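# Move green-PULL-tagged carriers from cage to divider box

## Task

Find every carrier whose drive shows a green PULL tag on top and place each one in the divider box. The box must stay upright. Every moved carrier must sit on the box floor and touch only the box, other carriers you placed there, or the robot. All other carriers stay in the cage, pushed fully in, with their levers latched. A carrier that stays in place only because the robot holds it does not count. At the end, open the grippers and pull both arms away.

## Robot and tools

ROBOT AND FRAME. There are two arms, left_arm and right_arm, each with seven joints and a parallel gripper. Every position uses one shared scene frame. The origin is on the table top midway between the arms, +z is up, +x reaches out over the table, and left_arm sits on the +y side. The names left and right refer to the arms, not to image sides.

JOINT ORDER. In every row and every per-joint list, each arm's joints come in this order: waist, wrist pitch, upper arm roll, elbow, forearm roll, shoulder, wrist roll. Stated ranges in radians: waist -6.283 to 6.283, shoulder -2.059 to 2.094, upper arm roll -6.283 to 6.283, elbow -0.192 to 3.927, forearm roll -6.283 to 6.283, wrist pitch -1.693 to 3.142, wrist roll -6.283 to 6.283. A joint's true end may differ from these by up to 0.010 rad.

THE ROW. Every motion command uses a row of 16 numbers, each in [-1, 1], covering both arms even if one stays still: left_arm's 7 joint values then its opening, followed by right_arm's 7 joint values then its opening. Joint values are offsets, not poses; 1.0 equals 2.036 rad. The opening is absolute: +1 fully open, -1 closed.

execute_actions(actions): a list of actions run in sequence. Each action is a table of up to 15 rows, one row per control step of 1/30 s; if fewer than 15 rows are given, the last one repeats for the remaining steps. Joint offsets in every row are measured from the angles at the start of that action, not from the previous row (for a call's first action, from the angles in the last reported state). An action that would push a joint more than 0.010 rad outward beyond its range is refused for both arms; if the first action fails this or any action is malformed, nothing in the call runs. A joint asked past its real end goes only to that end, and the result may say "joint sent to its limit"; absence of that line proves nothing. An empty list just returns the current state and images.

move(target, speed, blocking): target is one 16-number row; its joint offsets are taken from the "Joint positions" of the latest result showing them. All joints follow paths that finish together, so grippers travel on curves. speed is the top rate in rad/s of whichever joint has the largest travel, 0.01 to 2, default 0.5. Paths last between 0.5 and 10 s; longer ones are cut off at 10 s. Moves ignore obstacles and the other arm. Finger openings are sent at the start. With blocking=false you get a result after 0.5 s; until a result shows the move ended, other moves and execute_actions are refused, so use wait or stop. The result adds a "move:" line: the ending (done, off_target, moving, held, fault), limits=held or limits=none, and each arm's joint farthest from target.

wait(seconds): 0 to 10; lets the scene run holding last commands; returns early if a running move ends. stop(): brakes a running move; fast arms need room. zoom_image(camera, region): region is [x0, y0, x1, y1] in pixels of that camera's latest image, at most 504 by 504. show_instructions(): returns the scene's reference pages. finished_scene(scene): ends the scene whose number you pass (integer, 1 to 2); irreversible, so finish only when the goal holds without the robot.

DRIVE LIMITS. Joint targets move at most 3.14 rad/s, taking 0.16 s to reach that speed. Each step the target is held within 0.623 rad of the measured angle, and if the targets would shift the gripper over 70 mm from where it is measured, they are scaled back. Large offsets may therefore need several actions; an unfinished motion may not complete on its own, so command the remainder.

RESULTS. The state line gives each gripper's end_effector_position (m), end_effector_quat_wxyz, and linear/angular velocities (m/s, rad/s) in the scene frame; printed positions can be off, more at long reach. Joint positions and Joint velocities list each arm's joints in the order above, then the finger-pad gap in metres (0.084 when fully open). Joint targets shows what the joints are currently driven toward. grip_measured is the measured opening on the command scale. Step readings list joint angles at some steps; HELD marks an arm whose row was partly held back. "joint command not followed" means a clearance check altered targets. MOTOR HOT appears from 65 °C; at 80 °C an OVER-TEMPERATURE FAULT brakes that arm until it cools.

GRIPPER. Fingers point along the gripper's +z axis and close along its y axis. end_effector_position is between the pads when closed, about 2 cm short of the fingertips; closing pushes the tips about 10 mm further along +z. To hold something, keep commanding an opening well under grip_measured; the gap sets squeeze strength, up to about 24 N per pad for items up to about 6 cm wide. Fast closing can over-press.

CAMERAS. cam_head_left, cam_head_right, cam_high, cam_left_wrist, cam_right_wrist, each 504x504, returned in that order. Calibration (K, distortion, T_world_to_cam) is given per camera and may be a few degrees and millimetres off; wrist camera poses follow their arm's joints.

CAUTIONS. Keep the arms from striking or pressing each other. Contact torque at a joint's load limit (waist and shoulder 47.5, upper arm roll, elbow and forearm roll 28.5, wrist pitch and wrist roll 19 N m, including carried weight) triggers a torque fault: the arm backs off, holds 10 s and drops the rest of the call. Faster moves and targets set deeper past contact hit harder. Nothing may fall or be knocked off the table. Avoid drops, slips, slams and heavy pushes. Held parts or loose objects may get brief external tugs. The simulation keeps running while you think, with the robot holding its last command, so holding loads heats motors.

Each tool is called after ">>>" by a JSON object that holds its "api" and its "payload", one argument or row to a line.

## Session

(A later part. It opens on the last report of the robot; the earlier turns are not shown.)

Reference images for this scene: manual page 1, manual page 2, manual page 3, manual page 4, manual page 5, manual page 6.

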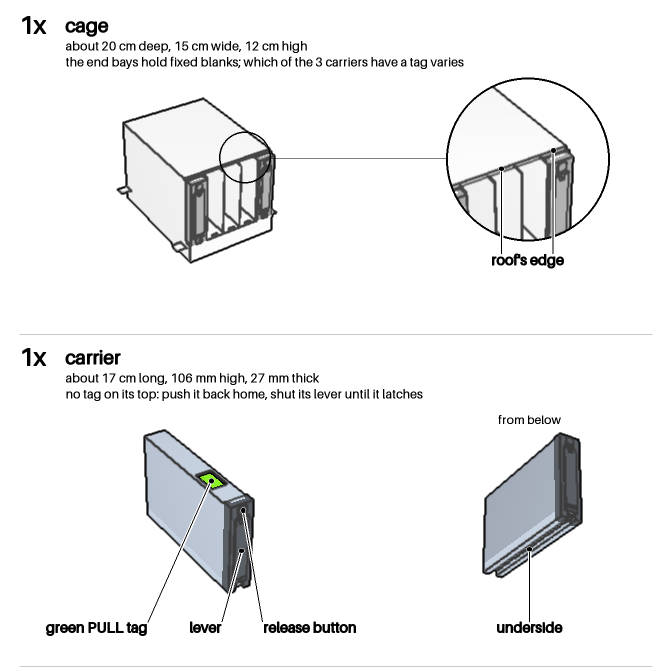

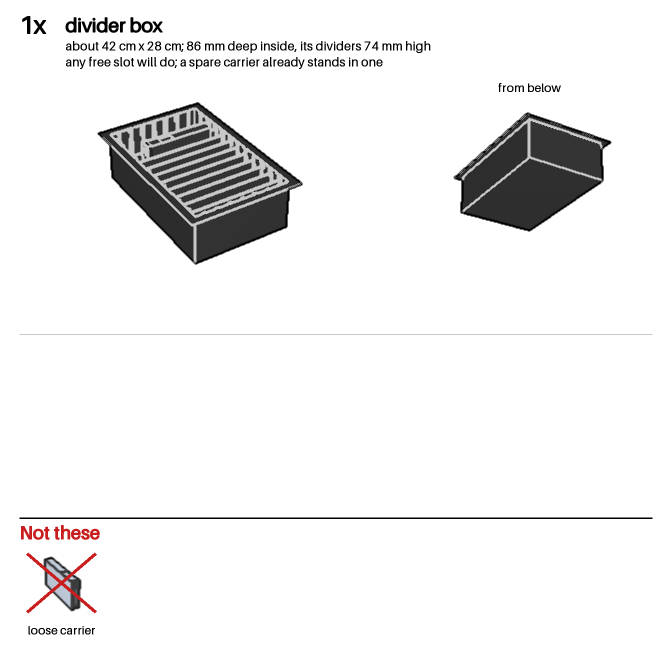

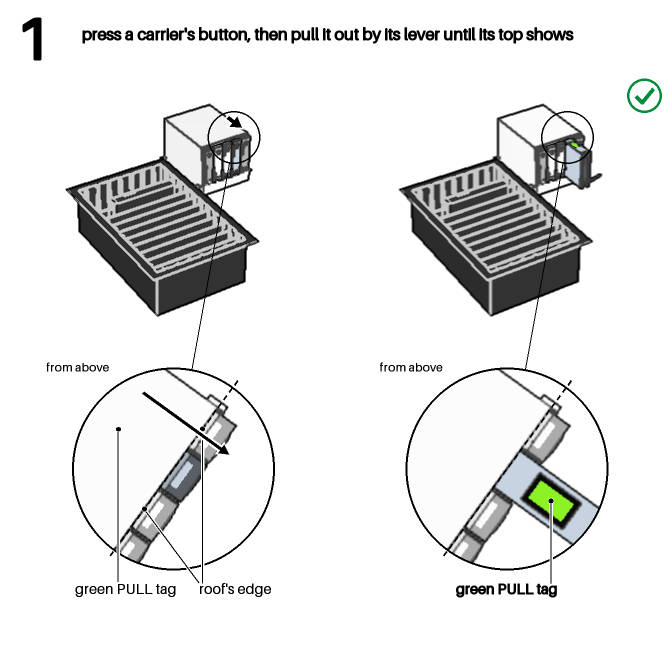

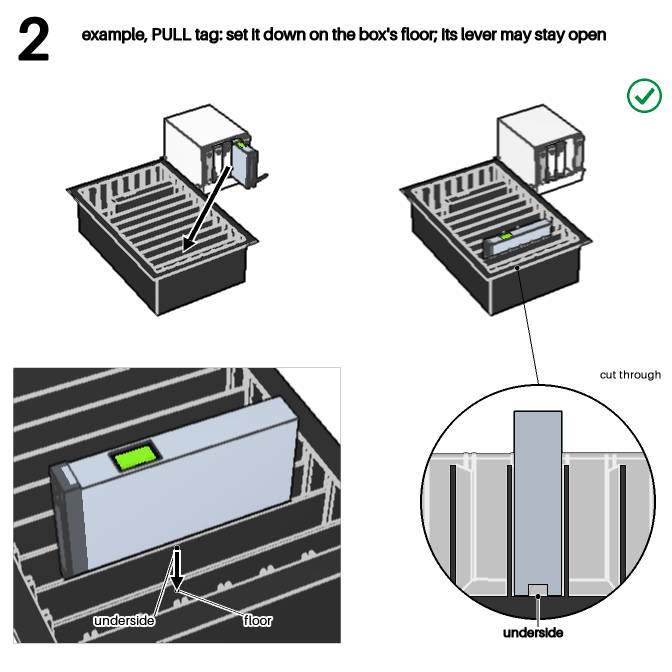

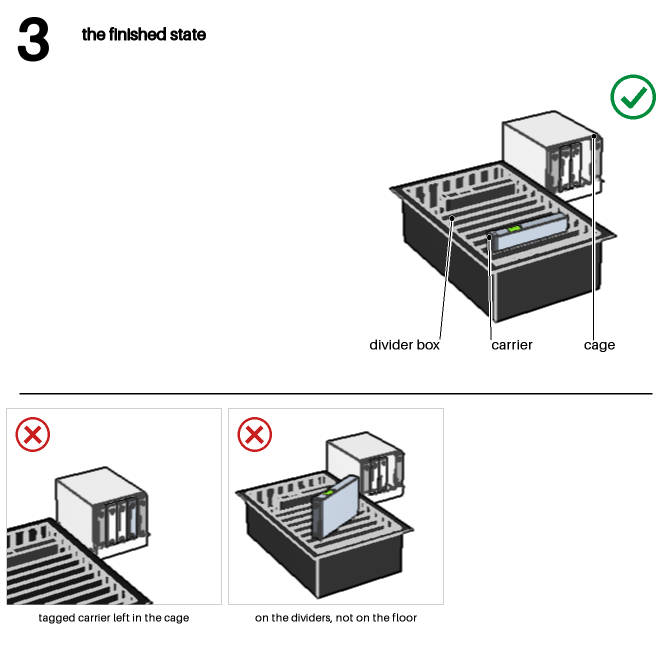

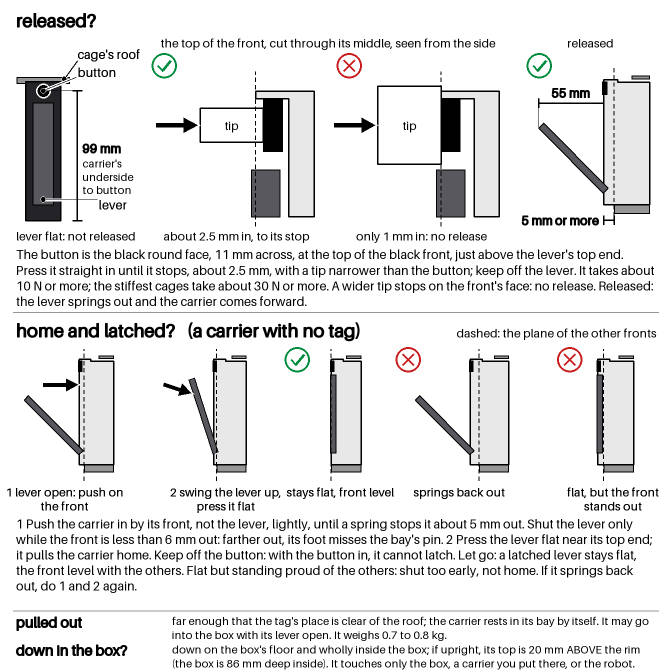

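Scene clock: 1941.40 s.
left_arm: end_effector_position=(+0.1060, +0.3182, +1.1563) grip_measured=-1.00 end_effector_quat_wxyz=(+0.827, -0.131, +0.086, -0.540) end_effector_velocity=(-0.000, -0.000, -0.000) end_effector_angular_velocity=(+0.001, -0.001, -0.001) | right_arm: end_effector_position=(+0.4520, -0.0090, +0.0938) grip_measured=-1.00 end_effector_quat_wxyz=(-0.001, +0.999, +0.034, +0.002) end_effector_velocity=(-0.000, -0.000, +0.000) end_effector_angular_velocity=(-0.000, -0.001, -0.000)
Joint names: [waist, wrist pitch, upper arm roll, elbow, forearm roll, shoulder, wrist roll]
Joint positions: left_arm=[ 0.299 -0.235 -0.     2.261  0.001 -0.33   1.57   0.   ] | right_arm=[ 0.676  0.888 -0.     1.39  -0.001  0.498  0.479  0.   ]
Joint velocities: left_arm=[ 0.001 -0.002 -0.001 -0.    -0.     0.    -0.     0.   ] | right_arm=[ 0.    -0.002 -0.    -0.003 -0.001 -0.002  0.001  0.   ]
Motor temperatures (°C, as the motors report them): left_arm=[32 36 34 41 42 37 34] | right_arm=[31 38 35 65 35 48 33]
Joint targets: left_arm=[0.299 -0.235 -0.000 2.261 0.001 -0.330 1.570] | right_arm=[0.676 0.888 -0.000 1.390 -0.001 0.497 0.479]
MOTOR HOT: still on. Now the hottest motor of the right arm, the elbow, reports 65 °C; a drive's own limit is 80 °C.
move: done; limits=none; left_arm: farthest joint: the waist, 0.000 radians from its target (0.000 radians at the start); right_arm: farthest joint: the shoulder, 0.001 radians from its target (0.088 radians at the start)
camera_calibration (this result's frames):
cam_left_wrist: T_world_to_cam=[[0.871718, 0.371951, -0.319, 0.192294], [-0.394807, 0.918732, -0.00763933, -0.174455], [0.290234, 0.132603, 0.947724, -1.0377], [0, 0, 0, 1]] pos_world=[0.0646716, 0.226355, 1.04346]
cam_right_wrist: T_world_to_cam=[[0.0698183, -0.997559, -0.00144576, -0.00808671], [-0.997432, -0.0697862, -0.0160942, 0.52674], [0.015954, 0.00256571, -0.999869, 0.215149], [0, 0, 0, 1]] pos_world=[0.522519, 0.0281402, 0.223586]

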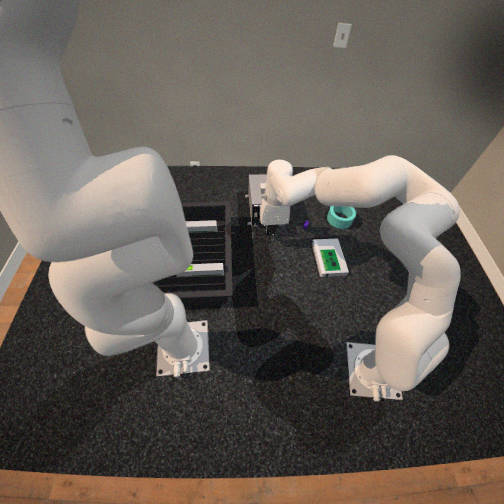

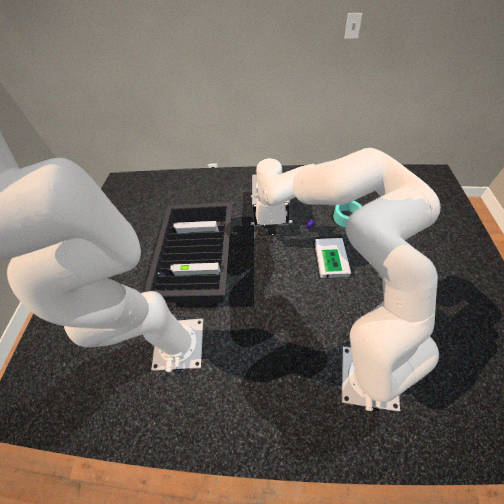

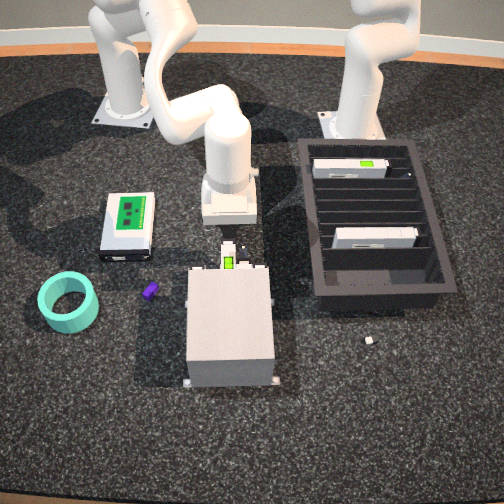

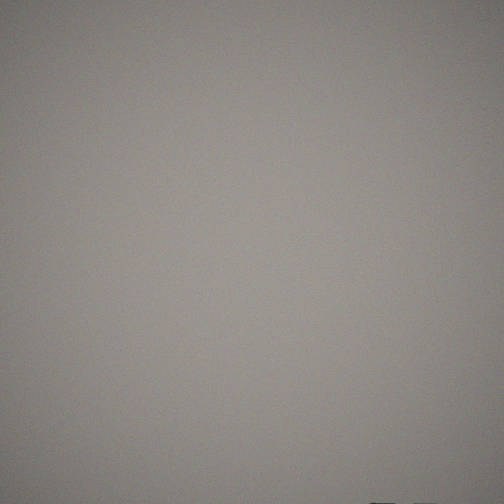

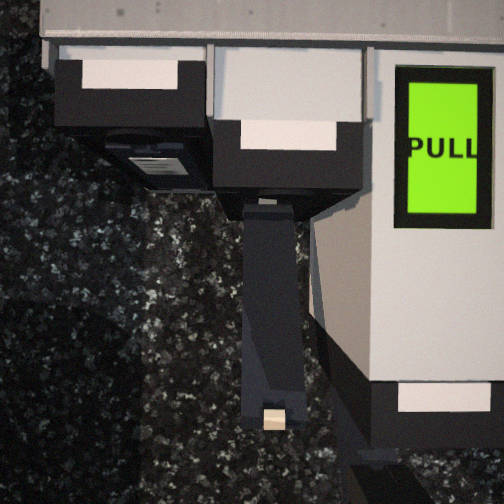

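>>> {"api": "move", "payload": {
  "target": [0,0,0,0,0,0,0,-1, 0.0123,-0.0216,0,-0.0624,0,-0.0398,0.012,-1],
  "speed": 0.2
}}

>>> {"api": "move", "payload": {
  "target": [0,0,0,0,0,0,0,-1, 0.013,-0.0187,0,-0.055,0,-0.0363,0.013,-1],
  "speed": 0.2
}}

Scene clock: 1948.47 s.
left_arm: end_effector_position=(+0.1060, +0.3182, +1.1563) grip_measured=-1.00 end_effector_quat_wxyz=(+0.827, -0.131, +0.086, -0.540) end_effector_velocity=(-0.000, -0.000, +0.000) end_effector_angular_velocity=(-0.000, -0.000, -0.002) | right_arm: end_effector_position=(+0.4212, -0.0115, +0.0934) grip_measured=-1.00 end_effector_quat_wxyz=(-0.000, +0.999, +0.035, +0.001) end_effector_velocity=(+0.001, -0.001, +0.001) end_effector_angular_velocity=(+0.001, -0.004, -0.004)
Joint names: [waist, wrist pitch, upper arm roll, elbow, forearm roll, shoulder, wrist roll]
Joint positions: left_arm=[ 0.299 -0.235 -0.     2.261  0.001 -0.33   1.57   0.   ] | right_arm=[ 0.701  0.845 -0.     1.264 -0.001  0.417  0.503  0.   ]
Joint velocities: left_arm=[-0.     0.001 -0.     0.001 -0.    -0.    -0.002  0.   ] | right_arm=[-0.002 -0.002 -0.001 -0.001 -0.001 -0.003  0.001  0.   ]
Motor temperatures (°C, as the motors report them): left_arm=[32 36 34 41 42 37 34] | right_arm=[31 38 35 65 35 48 33]
Joint targets: left_arm=[0.299 -0.235 -0.000 2.261 0.001 -0.330 1.570] | right_arm=[0.701 0.844 -0.000 1.263 -0.001 0.417 0.503]
MOTOR HOT: still on. Now the hottest motor of the right arm, the elbow, reports 65 °C; a drive's own limit is 80 °C.
move: done; limits=none; left_arm: farthest joint: the waist, 0.000 radians from its target (0.000 radians at the start); right_arm: farthest joint: the elbow, 0.001 radians from its target (0.127 radians at the start)
camera_calibration (this result's frames):
cam_left_wrist: T_world_to_cam=[[0.871718, 0.371951, -0.319, 0.192294], [-0.394807, 0.918732, -0.00763932, -0.174455], [0.290234, 0.132603, 0.947724, -1.0377], [0, 0, 0, 1]] pos_world=[0.0646716, 0.226355, 1.04346]
cam_right_wrist: T_world_to_cam=[[0.0705616, -0.997507, -0.00042632, -0.00883283], [-0.997414, -0.0705491, -0.0137466, 0.495617], [0.0136822, 0.0013952, -0.999905, 0.216183], [0, 0, 0, 1]] pos_world=[0.492001, 0.0258529, 0.222972]

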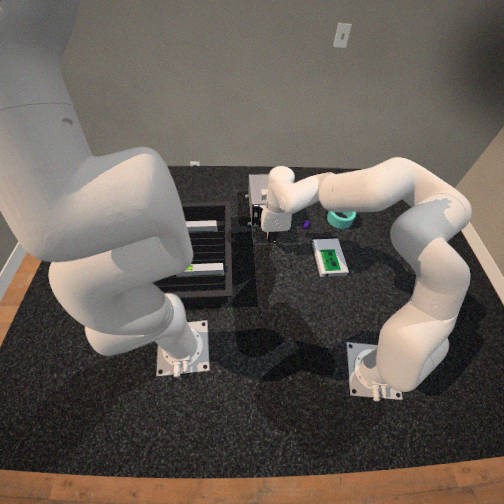

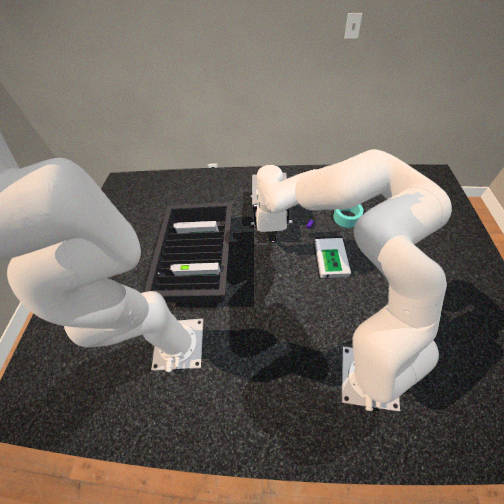

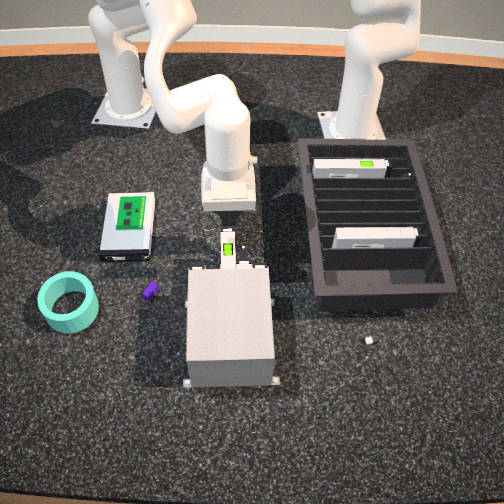

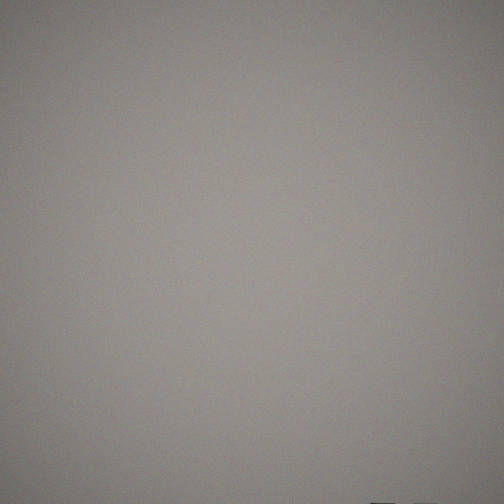

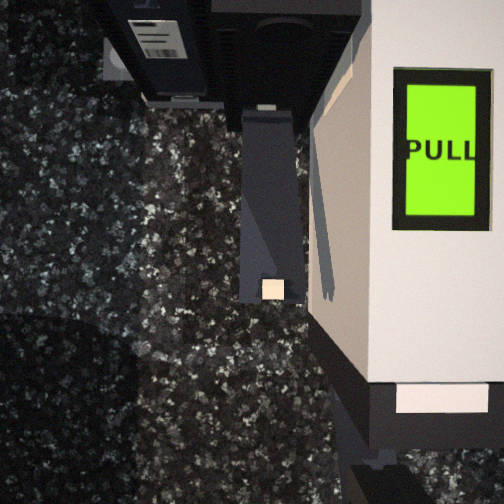

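Scene clock: 1949.50 s.
left_arm: end_effector_position=(+0.1060, +0.3182, +1.1563) grip_measured=-1.00 end_effector_quat_wxyz=(+0.827, -0.131, +0.086, -0.540) end_effector_velocity=(-0.000, +0.001, -0.000) end_effector_angular_velocity=(-0.001, -0.001, +0.002) | right_arm: end_effector_position=(+0.3926, -0.0133, +0.0938) grip_measured=-1.00 end_effector_quat_wxyz=(-0.001, +0.999, +0.035, +0.001) end_effector_velocity=(-0.001, -0.001, -0.001) end_effector_angular_velocity=(-0.002, +0.003, -0.001)
Joint names: [waist, wrist pitch, upper arm roll, elbow, forearm roll, shoulder, wrist roll]
Joint positions: left_arm=[ 0.299 -0.235 -0.     2.261  0.001 -0.33   1.57   0.   ] | right_arm=[ 0.727  0.806  0.     1.152 -0.001  0.343  0.529  0.   ]
Joint velocities: left_arm=[-0.    -0.     0.002 -0.    -0.    -0.    -0.     0.   ] | right_arm=[-0.001  0.    -0.    -0.004  0.    -0.001 -0.     0.   ]
Motor temperatures (°C, as the motors report them): left_arm=[32 36 34 41 42 37 34] | right_arm=[31 38 35 65 35 48 33]
Joint targets: left_arm=[0.299 -0.235 -0.000 2.261 0.001 -0.330 1.570] | right_arm=[0.728 0.807 -0.000 1.152 -0.001 0.343 0.529]
MOTOR HOT: still on. Now the hottest motor of the right arm, the elbow, reports 65 °C; a drive's own limit is 80 °C.
move: done; limits=none; left_arm: farthest joint: the waist, 0.000 radians from its target (0.000 radians at the start); right_arm: farthest joint: the wrist pitch, 0.001 radians from its target (0.038 radians at the start)
camera_calibration (this result's frames):
cam_left_wrist: T_world_to_cam=[[0.871718, 0.371951, -0.319, 0.192294], [-0.394807, 0.918732, -0.00763933, -0.174455], [0.290234, 0.132603, 0.947724, -1.0377], [0, 0, 0, 1]] pos_world=[0.0646716, 0.226355, 1.04346]
cam_right_wrist: T_world_to_cam=[[0.0706772, -0.997499, -0.00108381, -0.00860579], [-0.997394, -0.0706539, -0.014593, 0.466978], [0.0144799, 0.00211238, -0.999893, 0.216668], [0, 0, 0, 1]] pos_world=[0.463232, 0.0239519, 0.22345]

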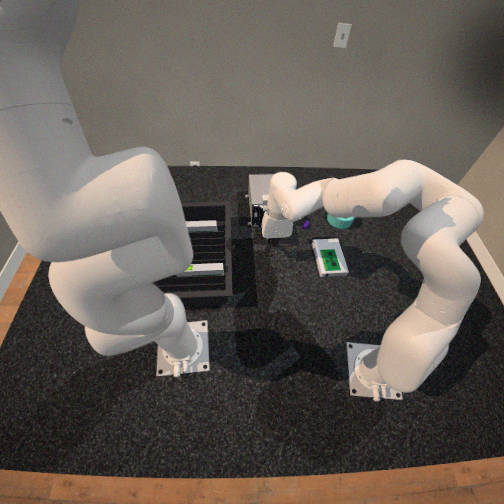

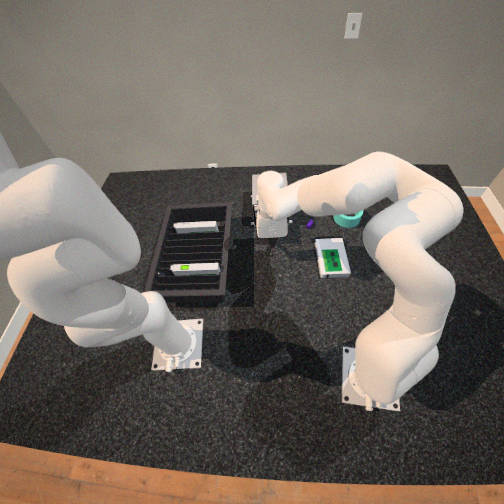

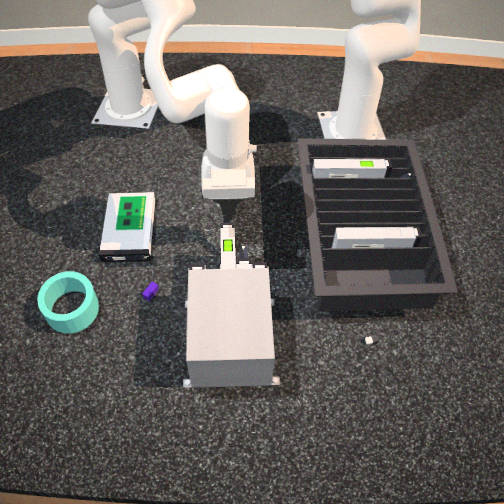

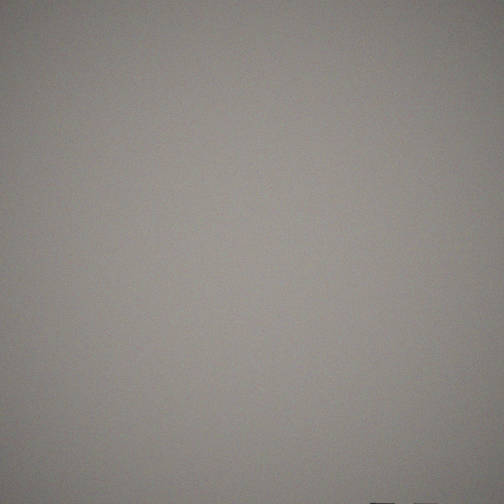

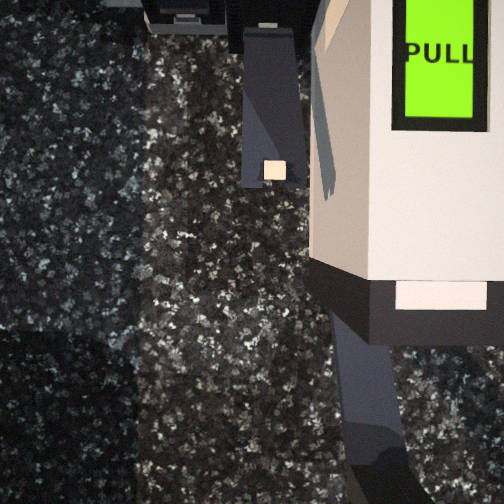

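>>> {"api": "move", "payload": {
  "target": [0,0,0,0,0,0,0,-1, -0.0016,0.0157,0,0.0113,0,-0.0044,-0.0015,0.19],
  "speed": 0.15
}}

Scene clock: 1963.27 s.
left_arm: end_effector_position=(+0.1060, +0.3182, +1.1563) grip_measured=-1.00 end_effector_quat_wxyz=(+0.827, -0.131, +0.086, -0.540) end_effector_velocity=(-0.000, -0.000, +0.000) end_effector_angular_velocity=(+0.000, -0.001, -0.001) | right_arm: end_effector_position=(+0.3961, -0.0129, +0.1046) grip_measured=+0.18 end_effector_quat_wxyz=(-0.000, +0.999, +0.035, +0.001) end_effector_velocity=(+0.000, +0.000, +0.001) end_effector_angular_velocity=(+0.002, +0.000, -0.002)
Joint names: [waist, wrist pitch, upper arm roll, elbow, forearm roll, shoulder, wrist roll]
Joint positions: left_arm=[ 0.299 -0.235 -0.     2.261  0.001 -0.33   1.57   0.   ] | right_arm=[ 0.724  0.838  0.     1.175 -0.001  0.334  0.526  0.052]
Joint velocities: left_arm=[ 0.    -0.    -0.001  0.     0.    -0.    -0.001  0.   ] | right_arm=[-0.001  0.003  0.     0.002  0.002 -0.002 -0.    -0.   ]
Motor temperatures (°C, as the motors report them): left_arm=[32 36 34 41 42 37 34] | right_arm=[31 38 35 64 35 47 33]
Joint targets: left_arm=[0.299 -0.235 -0.000 2.261 0.001 -0.330 1.570] | right_arm=[0.724 0.838 0.000 1.175 -0.001 0.334 0.526]
MOTOR HOT: still on. Now the hottest motor of the right arm, the elbow, reports 64 °C; a drive's own limit is 80 °C.
move: done; limits=none; left_arm: farthest joint: the waist, 0.000 radians from its target (0.000 radians at the start); right_arm: farthest joint: the waist, 0.001 radians from its target (0.004 radians at the start)
camera_calibration (this result's frames):
cam_left_wrist: T_world_to_cam=[[0.871718, 0.371951, -0.319, 0.192294], [-0.394807, 0.918732, -0.0076394, -0.174455], [0.290234, 0.132603, 0.947724, -1.0377], [0, 0, 0, 1]] pos_world=[0.0646716, 0.226355, 1.04346]
cam_right_wrist: T_world_to_cam=[[0.0704872, -0.997512, -0.000826899, -0.00844621], [-0.997413, -0.0704685, -0.0141945, 0.470655], [0.0141009, 0.00182529, -0.999899, 0.227536], [0, 0, 0, 1]] pos_world=[0.466824, 0.0243258, 0.234187]

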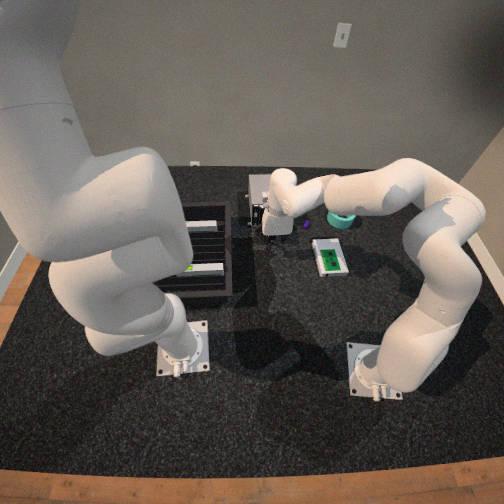

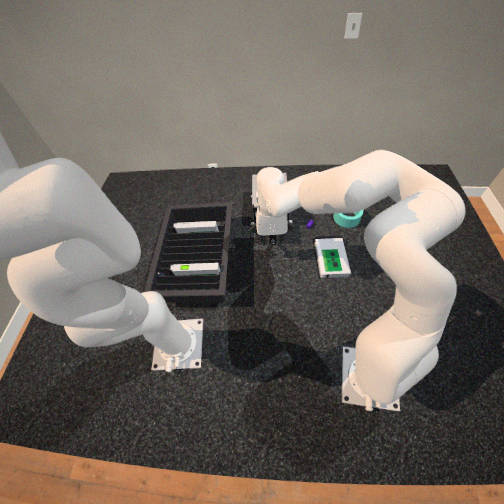

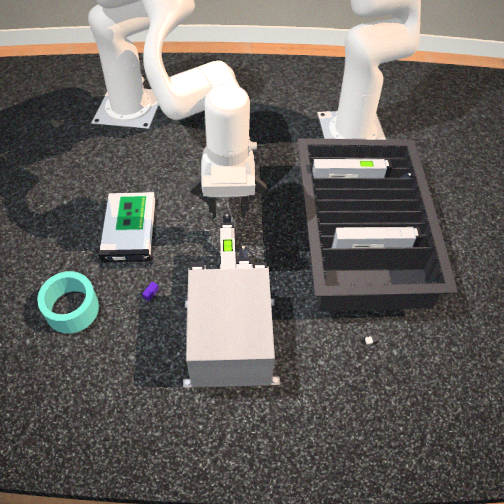

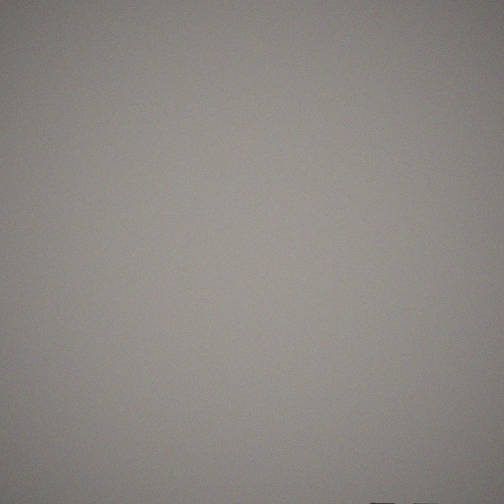

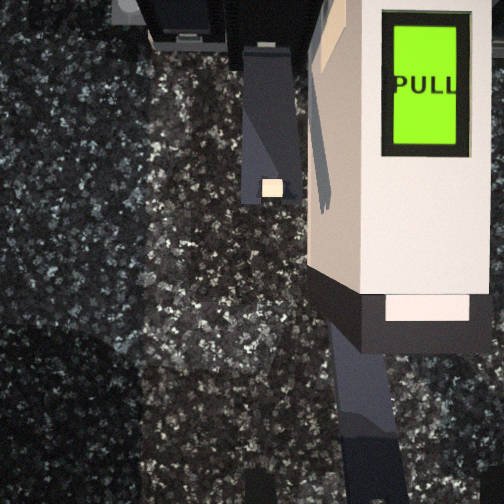

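>>> {"api": "move", "payload": {
  "target": [0,0,0,0,0,0,0,-1, -0.0275,0.0373,0,0.1095,0,0.0717,-0.027,0.19],
  "speed": 0.4
}}

Scene clock: 1980.63 s.
left_arm: end_effector_position=(+0.1060, +0.3182, +1.1563) grip_measured=-1.00 end_effector_quat_wxyz=(+0.827, -0.131, +0.086, -0.540) end_effector_velocity=(-0.000, -0.000, +0.000) end_effector_angular_velocity=(-0.000, +0.000, -0.000) | right_arm: end_effector_position=(+0.4537, -0.0129, +0.1048) grip_measured=+0.18 end_effector_quat_wxyz=(-0.001, +0.999, +0.034, +0.002) end_effector_velocity=(+0.001, -0.000, -0.000) end_effector_angular_velocity=(-0.001, -0.000, -0.000)
Joint names: [waist, wrist pitch, upper arm roll, elbow, forearm roll, shoulder, wrist roll]
Joint positions: left_arm=[ 0.299 -0.235 -0.     2.261  0.001 -0.33   1.57   0.   ] | right_arm=[ 0.668  0.914  0.     1.398 -0.001  0.48   0.471  0.052]
Joint velocities: left_arm=[ 0.  0. -0. -0. -0. -0. -0.  0.] | right_arm=[-0.     0.001 -0.001  0.003 -0.001  0.002 -0.     0.   ]
Motor temperatures (°C, as the motors report them): left_arm=[32 36 34 41 42 37 34] | right_arm=[31 38 35 66 35 48 33]
Joint targets: left_arm=[0.299 -0.235 -0.000 2.261 0.001 -0.330 1.570] | right_arm=[0.668 0.914 0.000 1.398 -0.001 0.480 0.471]
MOTOR HOT: still on. Now the hottest motor of the right arm, the elbow, reports 66 °C; a drive's own limit is 80 °C.
move: done; limits=none; left_arm: farthest joint: the waist, 0.000 radians from its target (0.000 radians at the start); right_arm: farthest joint: the waist, 0.000 radians from its target (0.056 radians at the start)
camera_calibration (this result's frames):
cam_left_wrist: T_world_to_cam=[[0.871718, 0.371951, -0.318999, 0.192294], [-0.394807, 0.918732, -0.00763945, -0.174455], [0.290234, 0.132603, 0.947724, -1.0377], [0, 0, 0, 1]] pos_world=[0.0646716, 0.226355, 1.04346]
cam_right_wrist: T_world_to_cam=[[0.0695443, -0.997578, -0.001132, -0.0120317], [-0.997466, -0.0695193, -0.0151427, 0.528206], [0.0150273, 0.00218222, -0.999885, 0.226561], [0, 0, 0, 1]] pos_world=[0.524299, 0.0242236, 0.23452]

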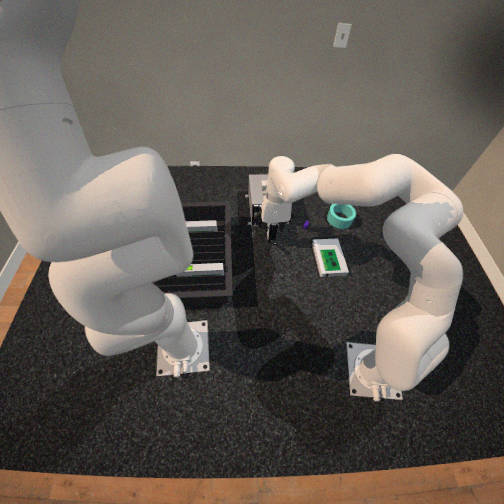

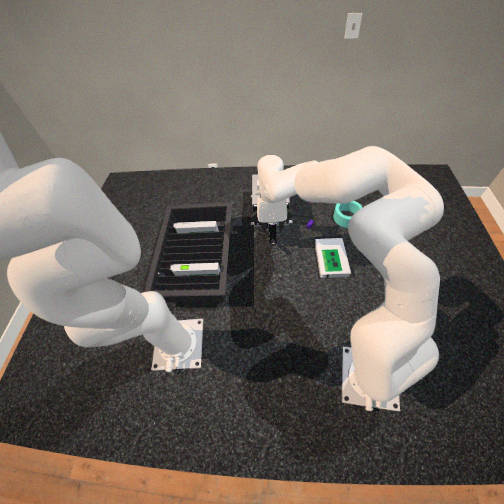

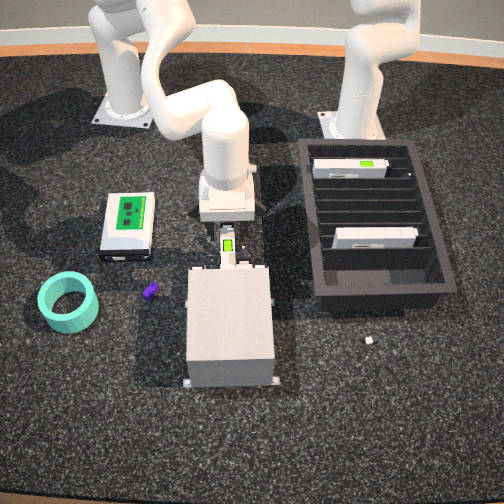

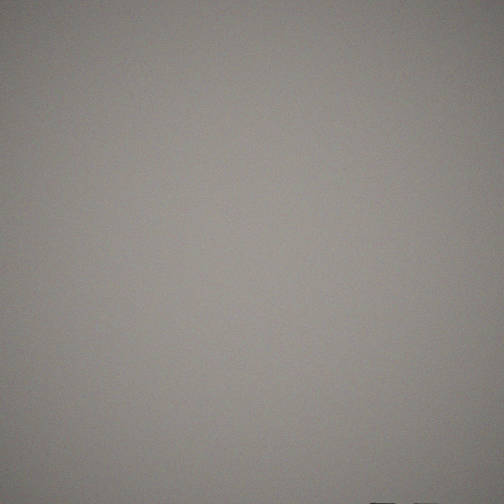

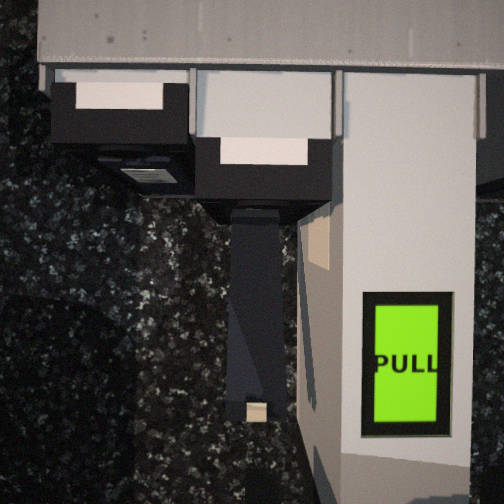

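>>> {"api": "move", "payload": {
  "target": [0,0,0,0,0,0,0,-1, -0.0196,0.0521,0,0.1365,0,0.084,-0.0201,0.19],
  "speed": 0.3
}}

Scene clock: 1987.07 s.
left_arm: end_effector_position=(+0.1060, +0.3182, +1.1563) grip_measured=-1.00 end_effector_quat_wxyz=(+0.827, -0.131, +0.086, -0.540) end_effector_velocity=(+0.001, +0.000, -0.000) end_effector_angular_velocity=(-0.000, +0.001, +0.001) | right_arm: end_effector_position=(+0.5102, -0.0083, +0.1054) grip_measured=+0.18 end_effector_quat_wxyz=(-0.001, +0.999, +0.035, +0.002) end_effector_velocity=(+0.001, -0.002, -0.000) end_effector_angular_velocity=(-0.002, +0.000, -0.002)
Joint names: [waist, wrist pitch, upper arm roll, elbow, forearm roll, shoulder, wrist roll]
Joint positions: left_arm=[ 0.299 -0.235 -0.     2.261  0.001 -0.33   1.57   0.   ] | right_arm=[ 0.629  1.02   0.     1.675 -0.001  0.651  0.431  0.052]
Joint velocities: left_arm=[ 0.001  0.    -0.    -0.001  0.     0.     0.     0.   ] | right_arm=[-0.002  0.002 -0.001  0.003 -0.001  0.002 -0.    -0.   ]
Motor temperatures (°C, as the motors report them): left_arm=[32 36 34 41 42 37 34] | right_arm=[31 38 35 67 35 48 33]
Joint targets: left_arm=[0.299 -0.235 -0.000 2.261 0.001 -0.330 1.570] | right_arm=[0.629 1.020 0.000 1.676 -0.001 0.651 0.430]
MOTOR HOT: still on. Now the hottest motor of the right arm, the elbow, reports 67 °C; a drive's own limit is 80 °C.
move: done; limits=none; left_arm: farthest joint: the waist, 0.000 radians from its target (0.000 radians at the start); right_arm: farthest joint: the waist, 0.001 radians from its target (0.040 radians at the start)
camera_calibration (this result's frames):
cam_left_wrist: T_world_to_cam=[[0.871718, 0.371951, -0.318999, 0.192294], [-0.394808, 0.918732, -0.00763947, -0.174455], [0.290233, 0.132603, 0.947724, -1.0377], [0, 0, 0, 1]] pos_world=[0.0646715, 0.226355, 1.04346]
cam_right_wrist: T_world_to_cam=[[0.0705799, -0.997505, -0.00132412, -0.0118367], [-0.997381, -0.07055, -0.0159433, 0.58496], [0.0158101, 0.00244593, -0.999872, 0.2259], [0, 0, 0, 1]] pos_world=[0.580692, 0.0289092, 0.235181]

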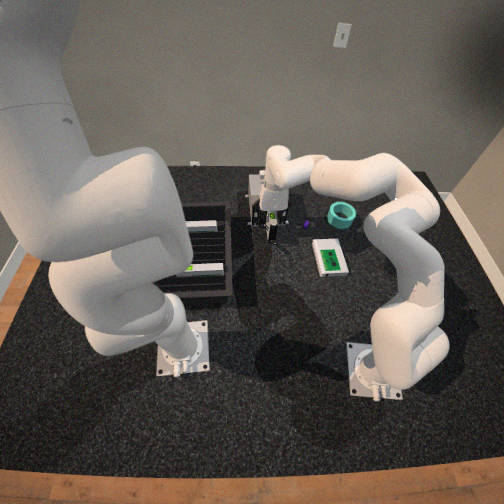

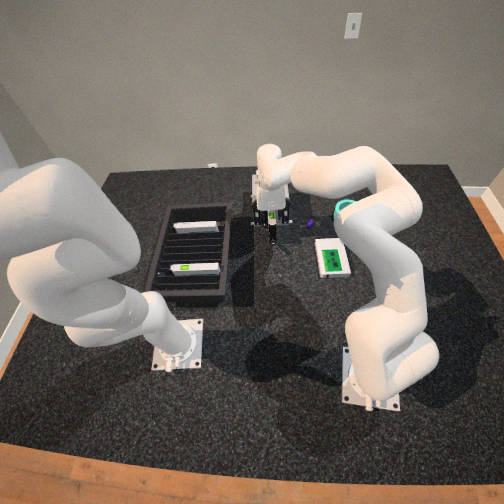

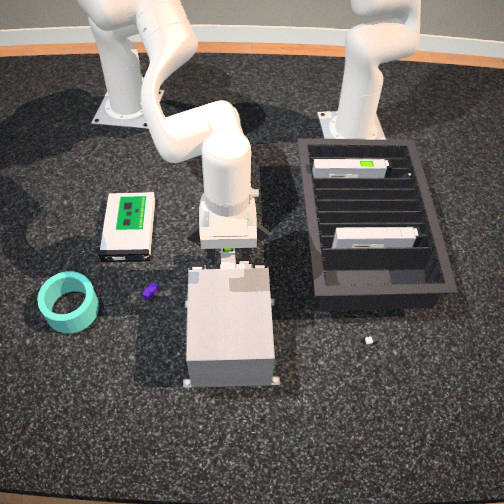

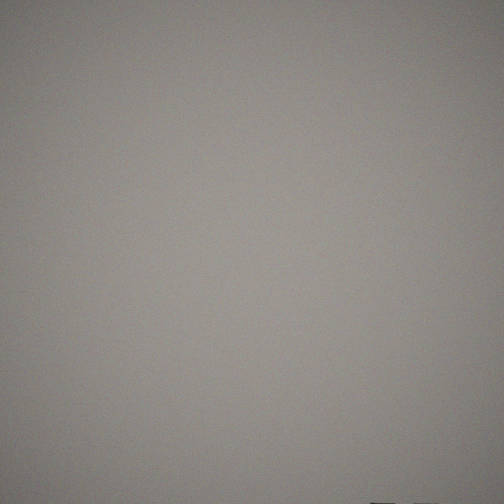

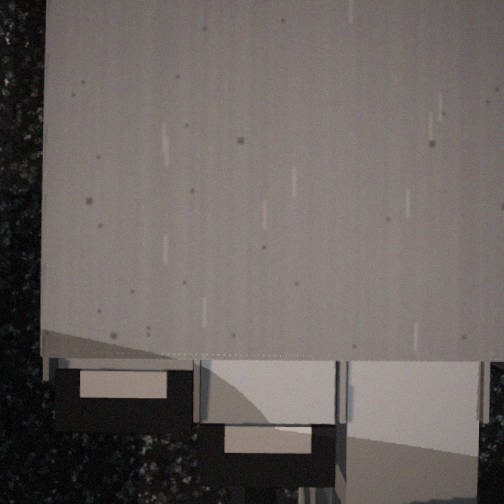

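>>> {"api": "execute_actions", "payload": {
  "actions": [
    [[0,0,0,0,0,0,0,-1,0,0,0,0,0,0,0,0.1],[0,0,0,0,0,0,0,-1,0,0,0,0,0,0,0,0.0],[0,0,0,0,0,0,0,-1,0,0,0,0,0,0,0,-0.1],[0,0,0,0,0,0,0,-1,0,0,0,0,0,0,0,-0.2],[0,0,0,0,0,0,0,-1,0,0,0,0,0,0,0,-0.28],[0,0,0,0,0,0,0,-1,0,0,0,0,0,0,0,-0.33],[0,0,0,0,0,0,0,-1,0,0,0,0,0,0,0,-0.37],[0,0,0,0,0,0,0,-1,0,0,0,0,0,0,0,-0.41],[0,0,0,0,0,0,0,-1,0,0,0,0,0,0,0,-0.45],[0,0,0,0,0,0,0,-1,0,0,0,0,0,0,0,-0.5],[0,0,0,0,0,0,0,-1,0,0,0,0,0,0,0,-0.6],[0,0,0,0,0,0,0,-1,0,0,0,0,0,0,0,-0.7],[0,0,0,0,0,0,0,-1,0,0,0,0,0,0,0,-0.8],[0,0,0,0,0,0,0,-1,0,0,0,0,0,0,0,-0.9],[0,0,0,0,0,0,0,-1,0,0,0,0,0,0,0,-1]]
  ]
}}

Scene clock: 1996.23 s.
left_arm: end_effector_position=(+0.1060, +0.3182, +1.1563) grip_measured=-1.00 end_effector_quat_wxyz=(+0.827, -0.131, +0.086, -0.540) end_effector_velocity=(+0.000, -0.000, -0.000) end_effector_angular_velocity=(-0.000, +0.001, -0.001) | right_arm: end_effector_position=(+0.5104, -0.0087, +0.1055) grip_measured=-0.40 end_effector_quat_wxyz=(-0.001, +0.999, +0.034, +0.002) end_effector_velocity=(+0.000, +0.000, -0.000) end_effector_angular_velocity=(+0.000, -0.000, +0.001)
Joint names: [waist, wrist pitch, upper arm roll, elbow, forearm roll, shoulder, wrist roll]
Joint positions: left_arm=[ 0.299 -0.235 -0.     2.261  0.001 -0.33   1.57   0.   ] | right_arm=[ 0.628  1.02  -0.     1.675 -0.001  0.651  0.431  0.027]
Joint velocities: left_arm=[-0.  0. -0. -0. -0. -0.  0.  0.] | right_arm=[-0.    -0.001  0.    -0.    -0.     0.    -0.001  0.   ]
Motor temperatures (°C, as the motors report them): left_arm=[32 36 34 41 42 37 34] | right_arm=[31 38 35 67 35 49 33]
Joint targets: left_arm=[0.299 -0.235 -0.000 2.261 0.001 -0.330 1.570] | right_arm=[0.629 1.020 0.000 1.675 -0.001 0.651 0.431]
MOTOR HOT: still on. Now the hottest motor of the right arm, the elbow, reports 67 °C; a drive's own limit is 80 °C.
Step readings (joint positions):
0: left_arm=[0.299 -0.235 -0.000 2.261 0.001 -0.330 1.570] | right_arm=[0.629 1.020 0.000 1.676 -0.001 0.651 0.430]
1: left_arm=[0.299 -0.235 -0.000 2.261 0.001 -0.330 1.570] | right_arm=[0.629 1.020 0.000 1.676 -0.001 0.651 0.430]
2: left_arm=[0.299 -0.235 -0.000 2.261 0.001 -0.330 1.570] | right_arm=[0.629 1.020 0.000 1.675 -0.001 0.651 0.430]
4: left_arm=[0.299 -0.235 -0.000 2.261 0.001 -0.330 1.570] | right_arm=[0.629 1.020 0.000 1.675 -0.001 0.651 0.430]
8: left_arm=[0.299 -0.235 -0.000 2.261 0.001 -0.330 1.570] | right_arm=[0.629 1.020 -0.000 1.675 -0.001 0.651 0.431]
15: Joint positions above
camera_calibration (this result's frames):
cam_left_wrist: T_world_to_cam=[[0.871718, 0.371951, -0.318999, 0.192294], [-0.394808, 0.918732, -0.00763943, -0.174455], [0.290233, 0.132603, 0.947724, -1.0377], [0, 0, 0, 1]] pos_world=[0.0646715, 0.226355, 1.04346]
cam_right_wrist: T_world_to_cam=[[0.0696545, -0.997571, -0.00114192, -0.011844], [-0.997445, -0.0696275, -0.0159617, 0.585181], [0.0158434, 0.00225081, -0.999872, 0.225945], [0, 0, 0, 1]] pos_world=[0.580932, 0.0284209, 0.235243]

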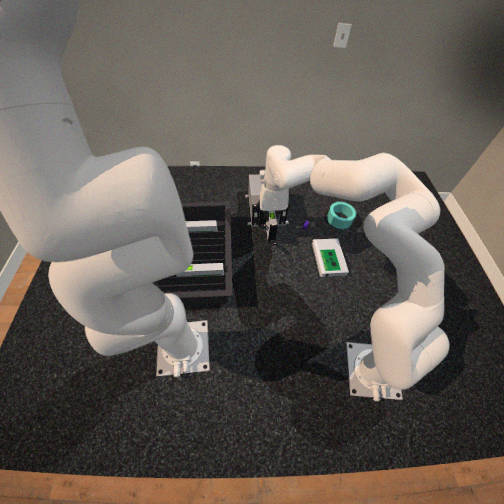

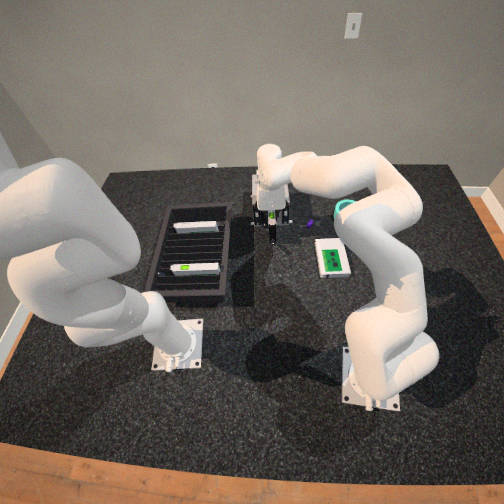

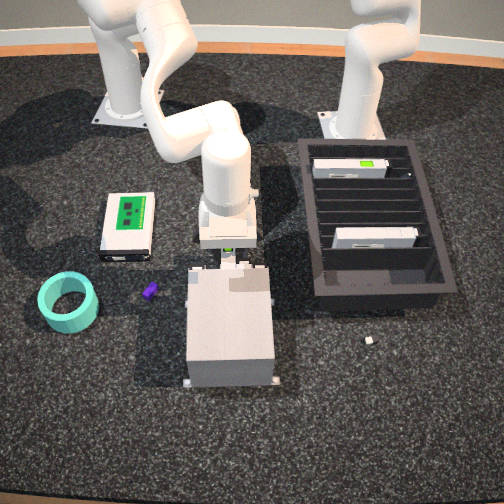

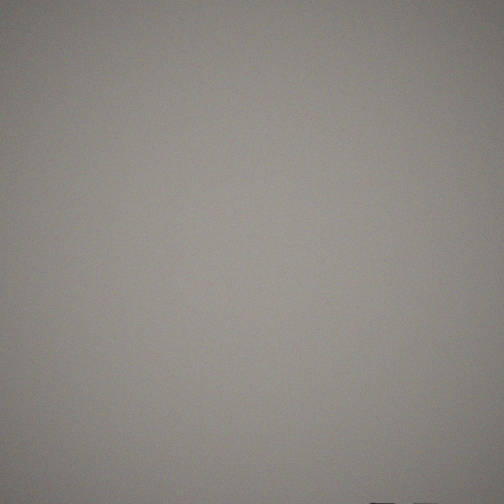

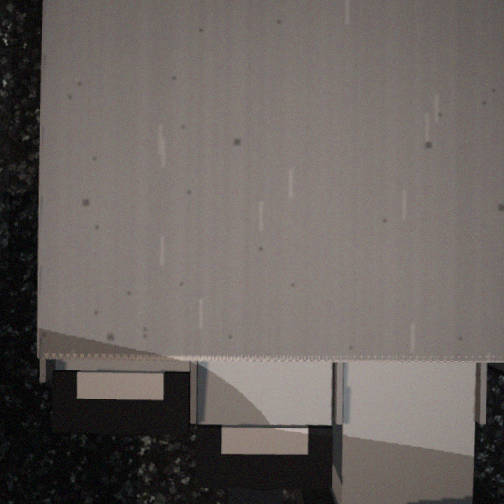

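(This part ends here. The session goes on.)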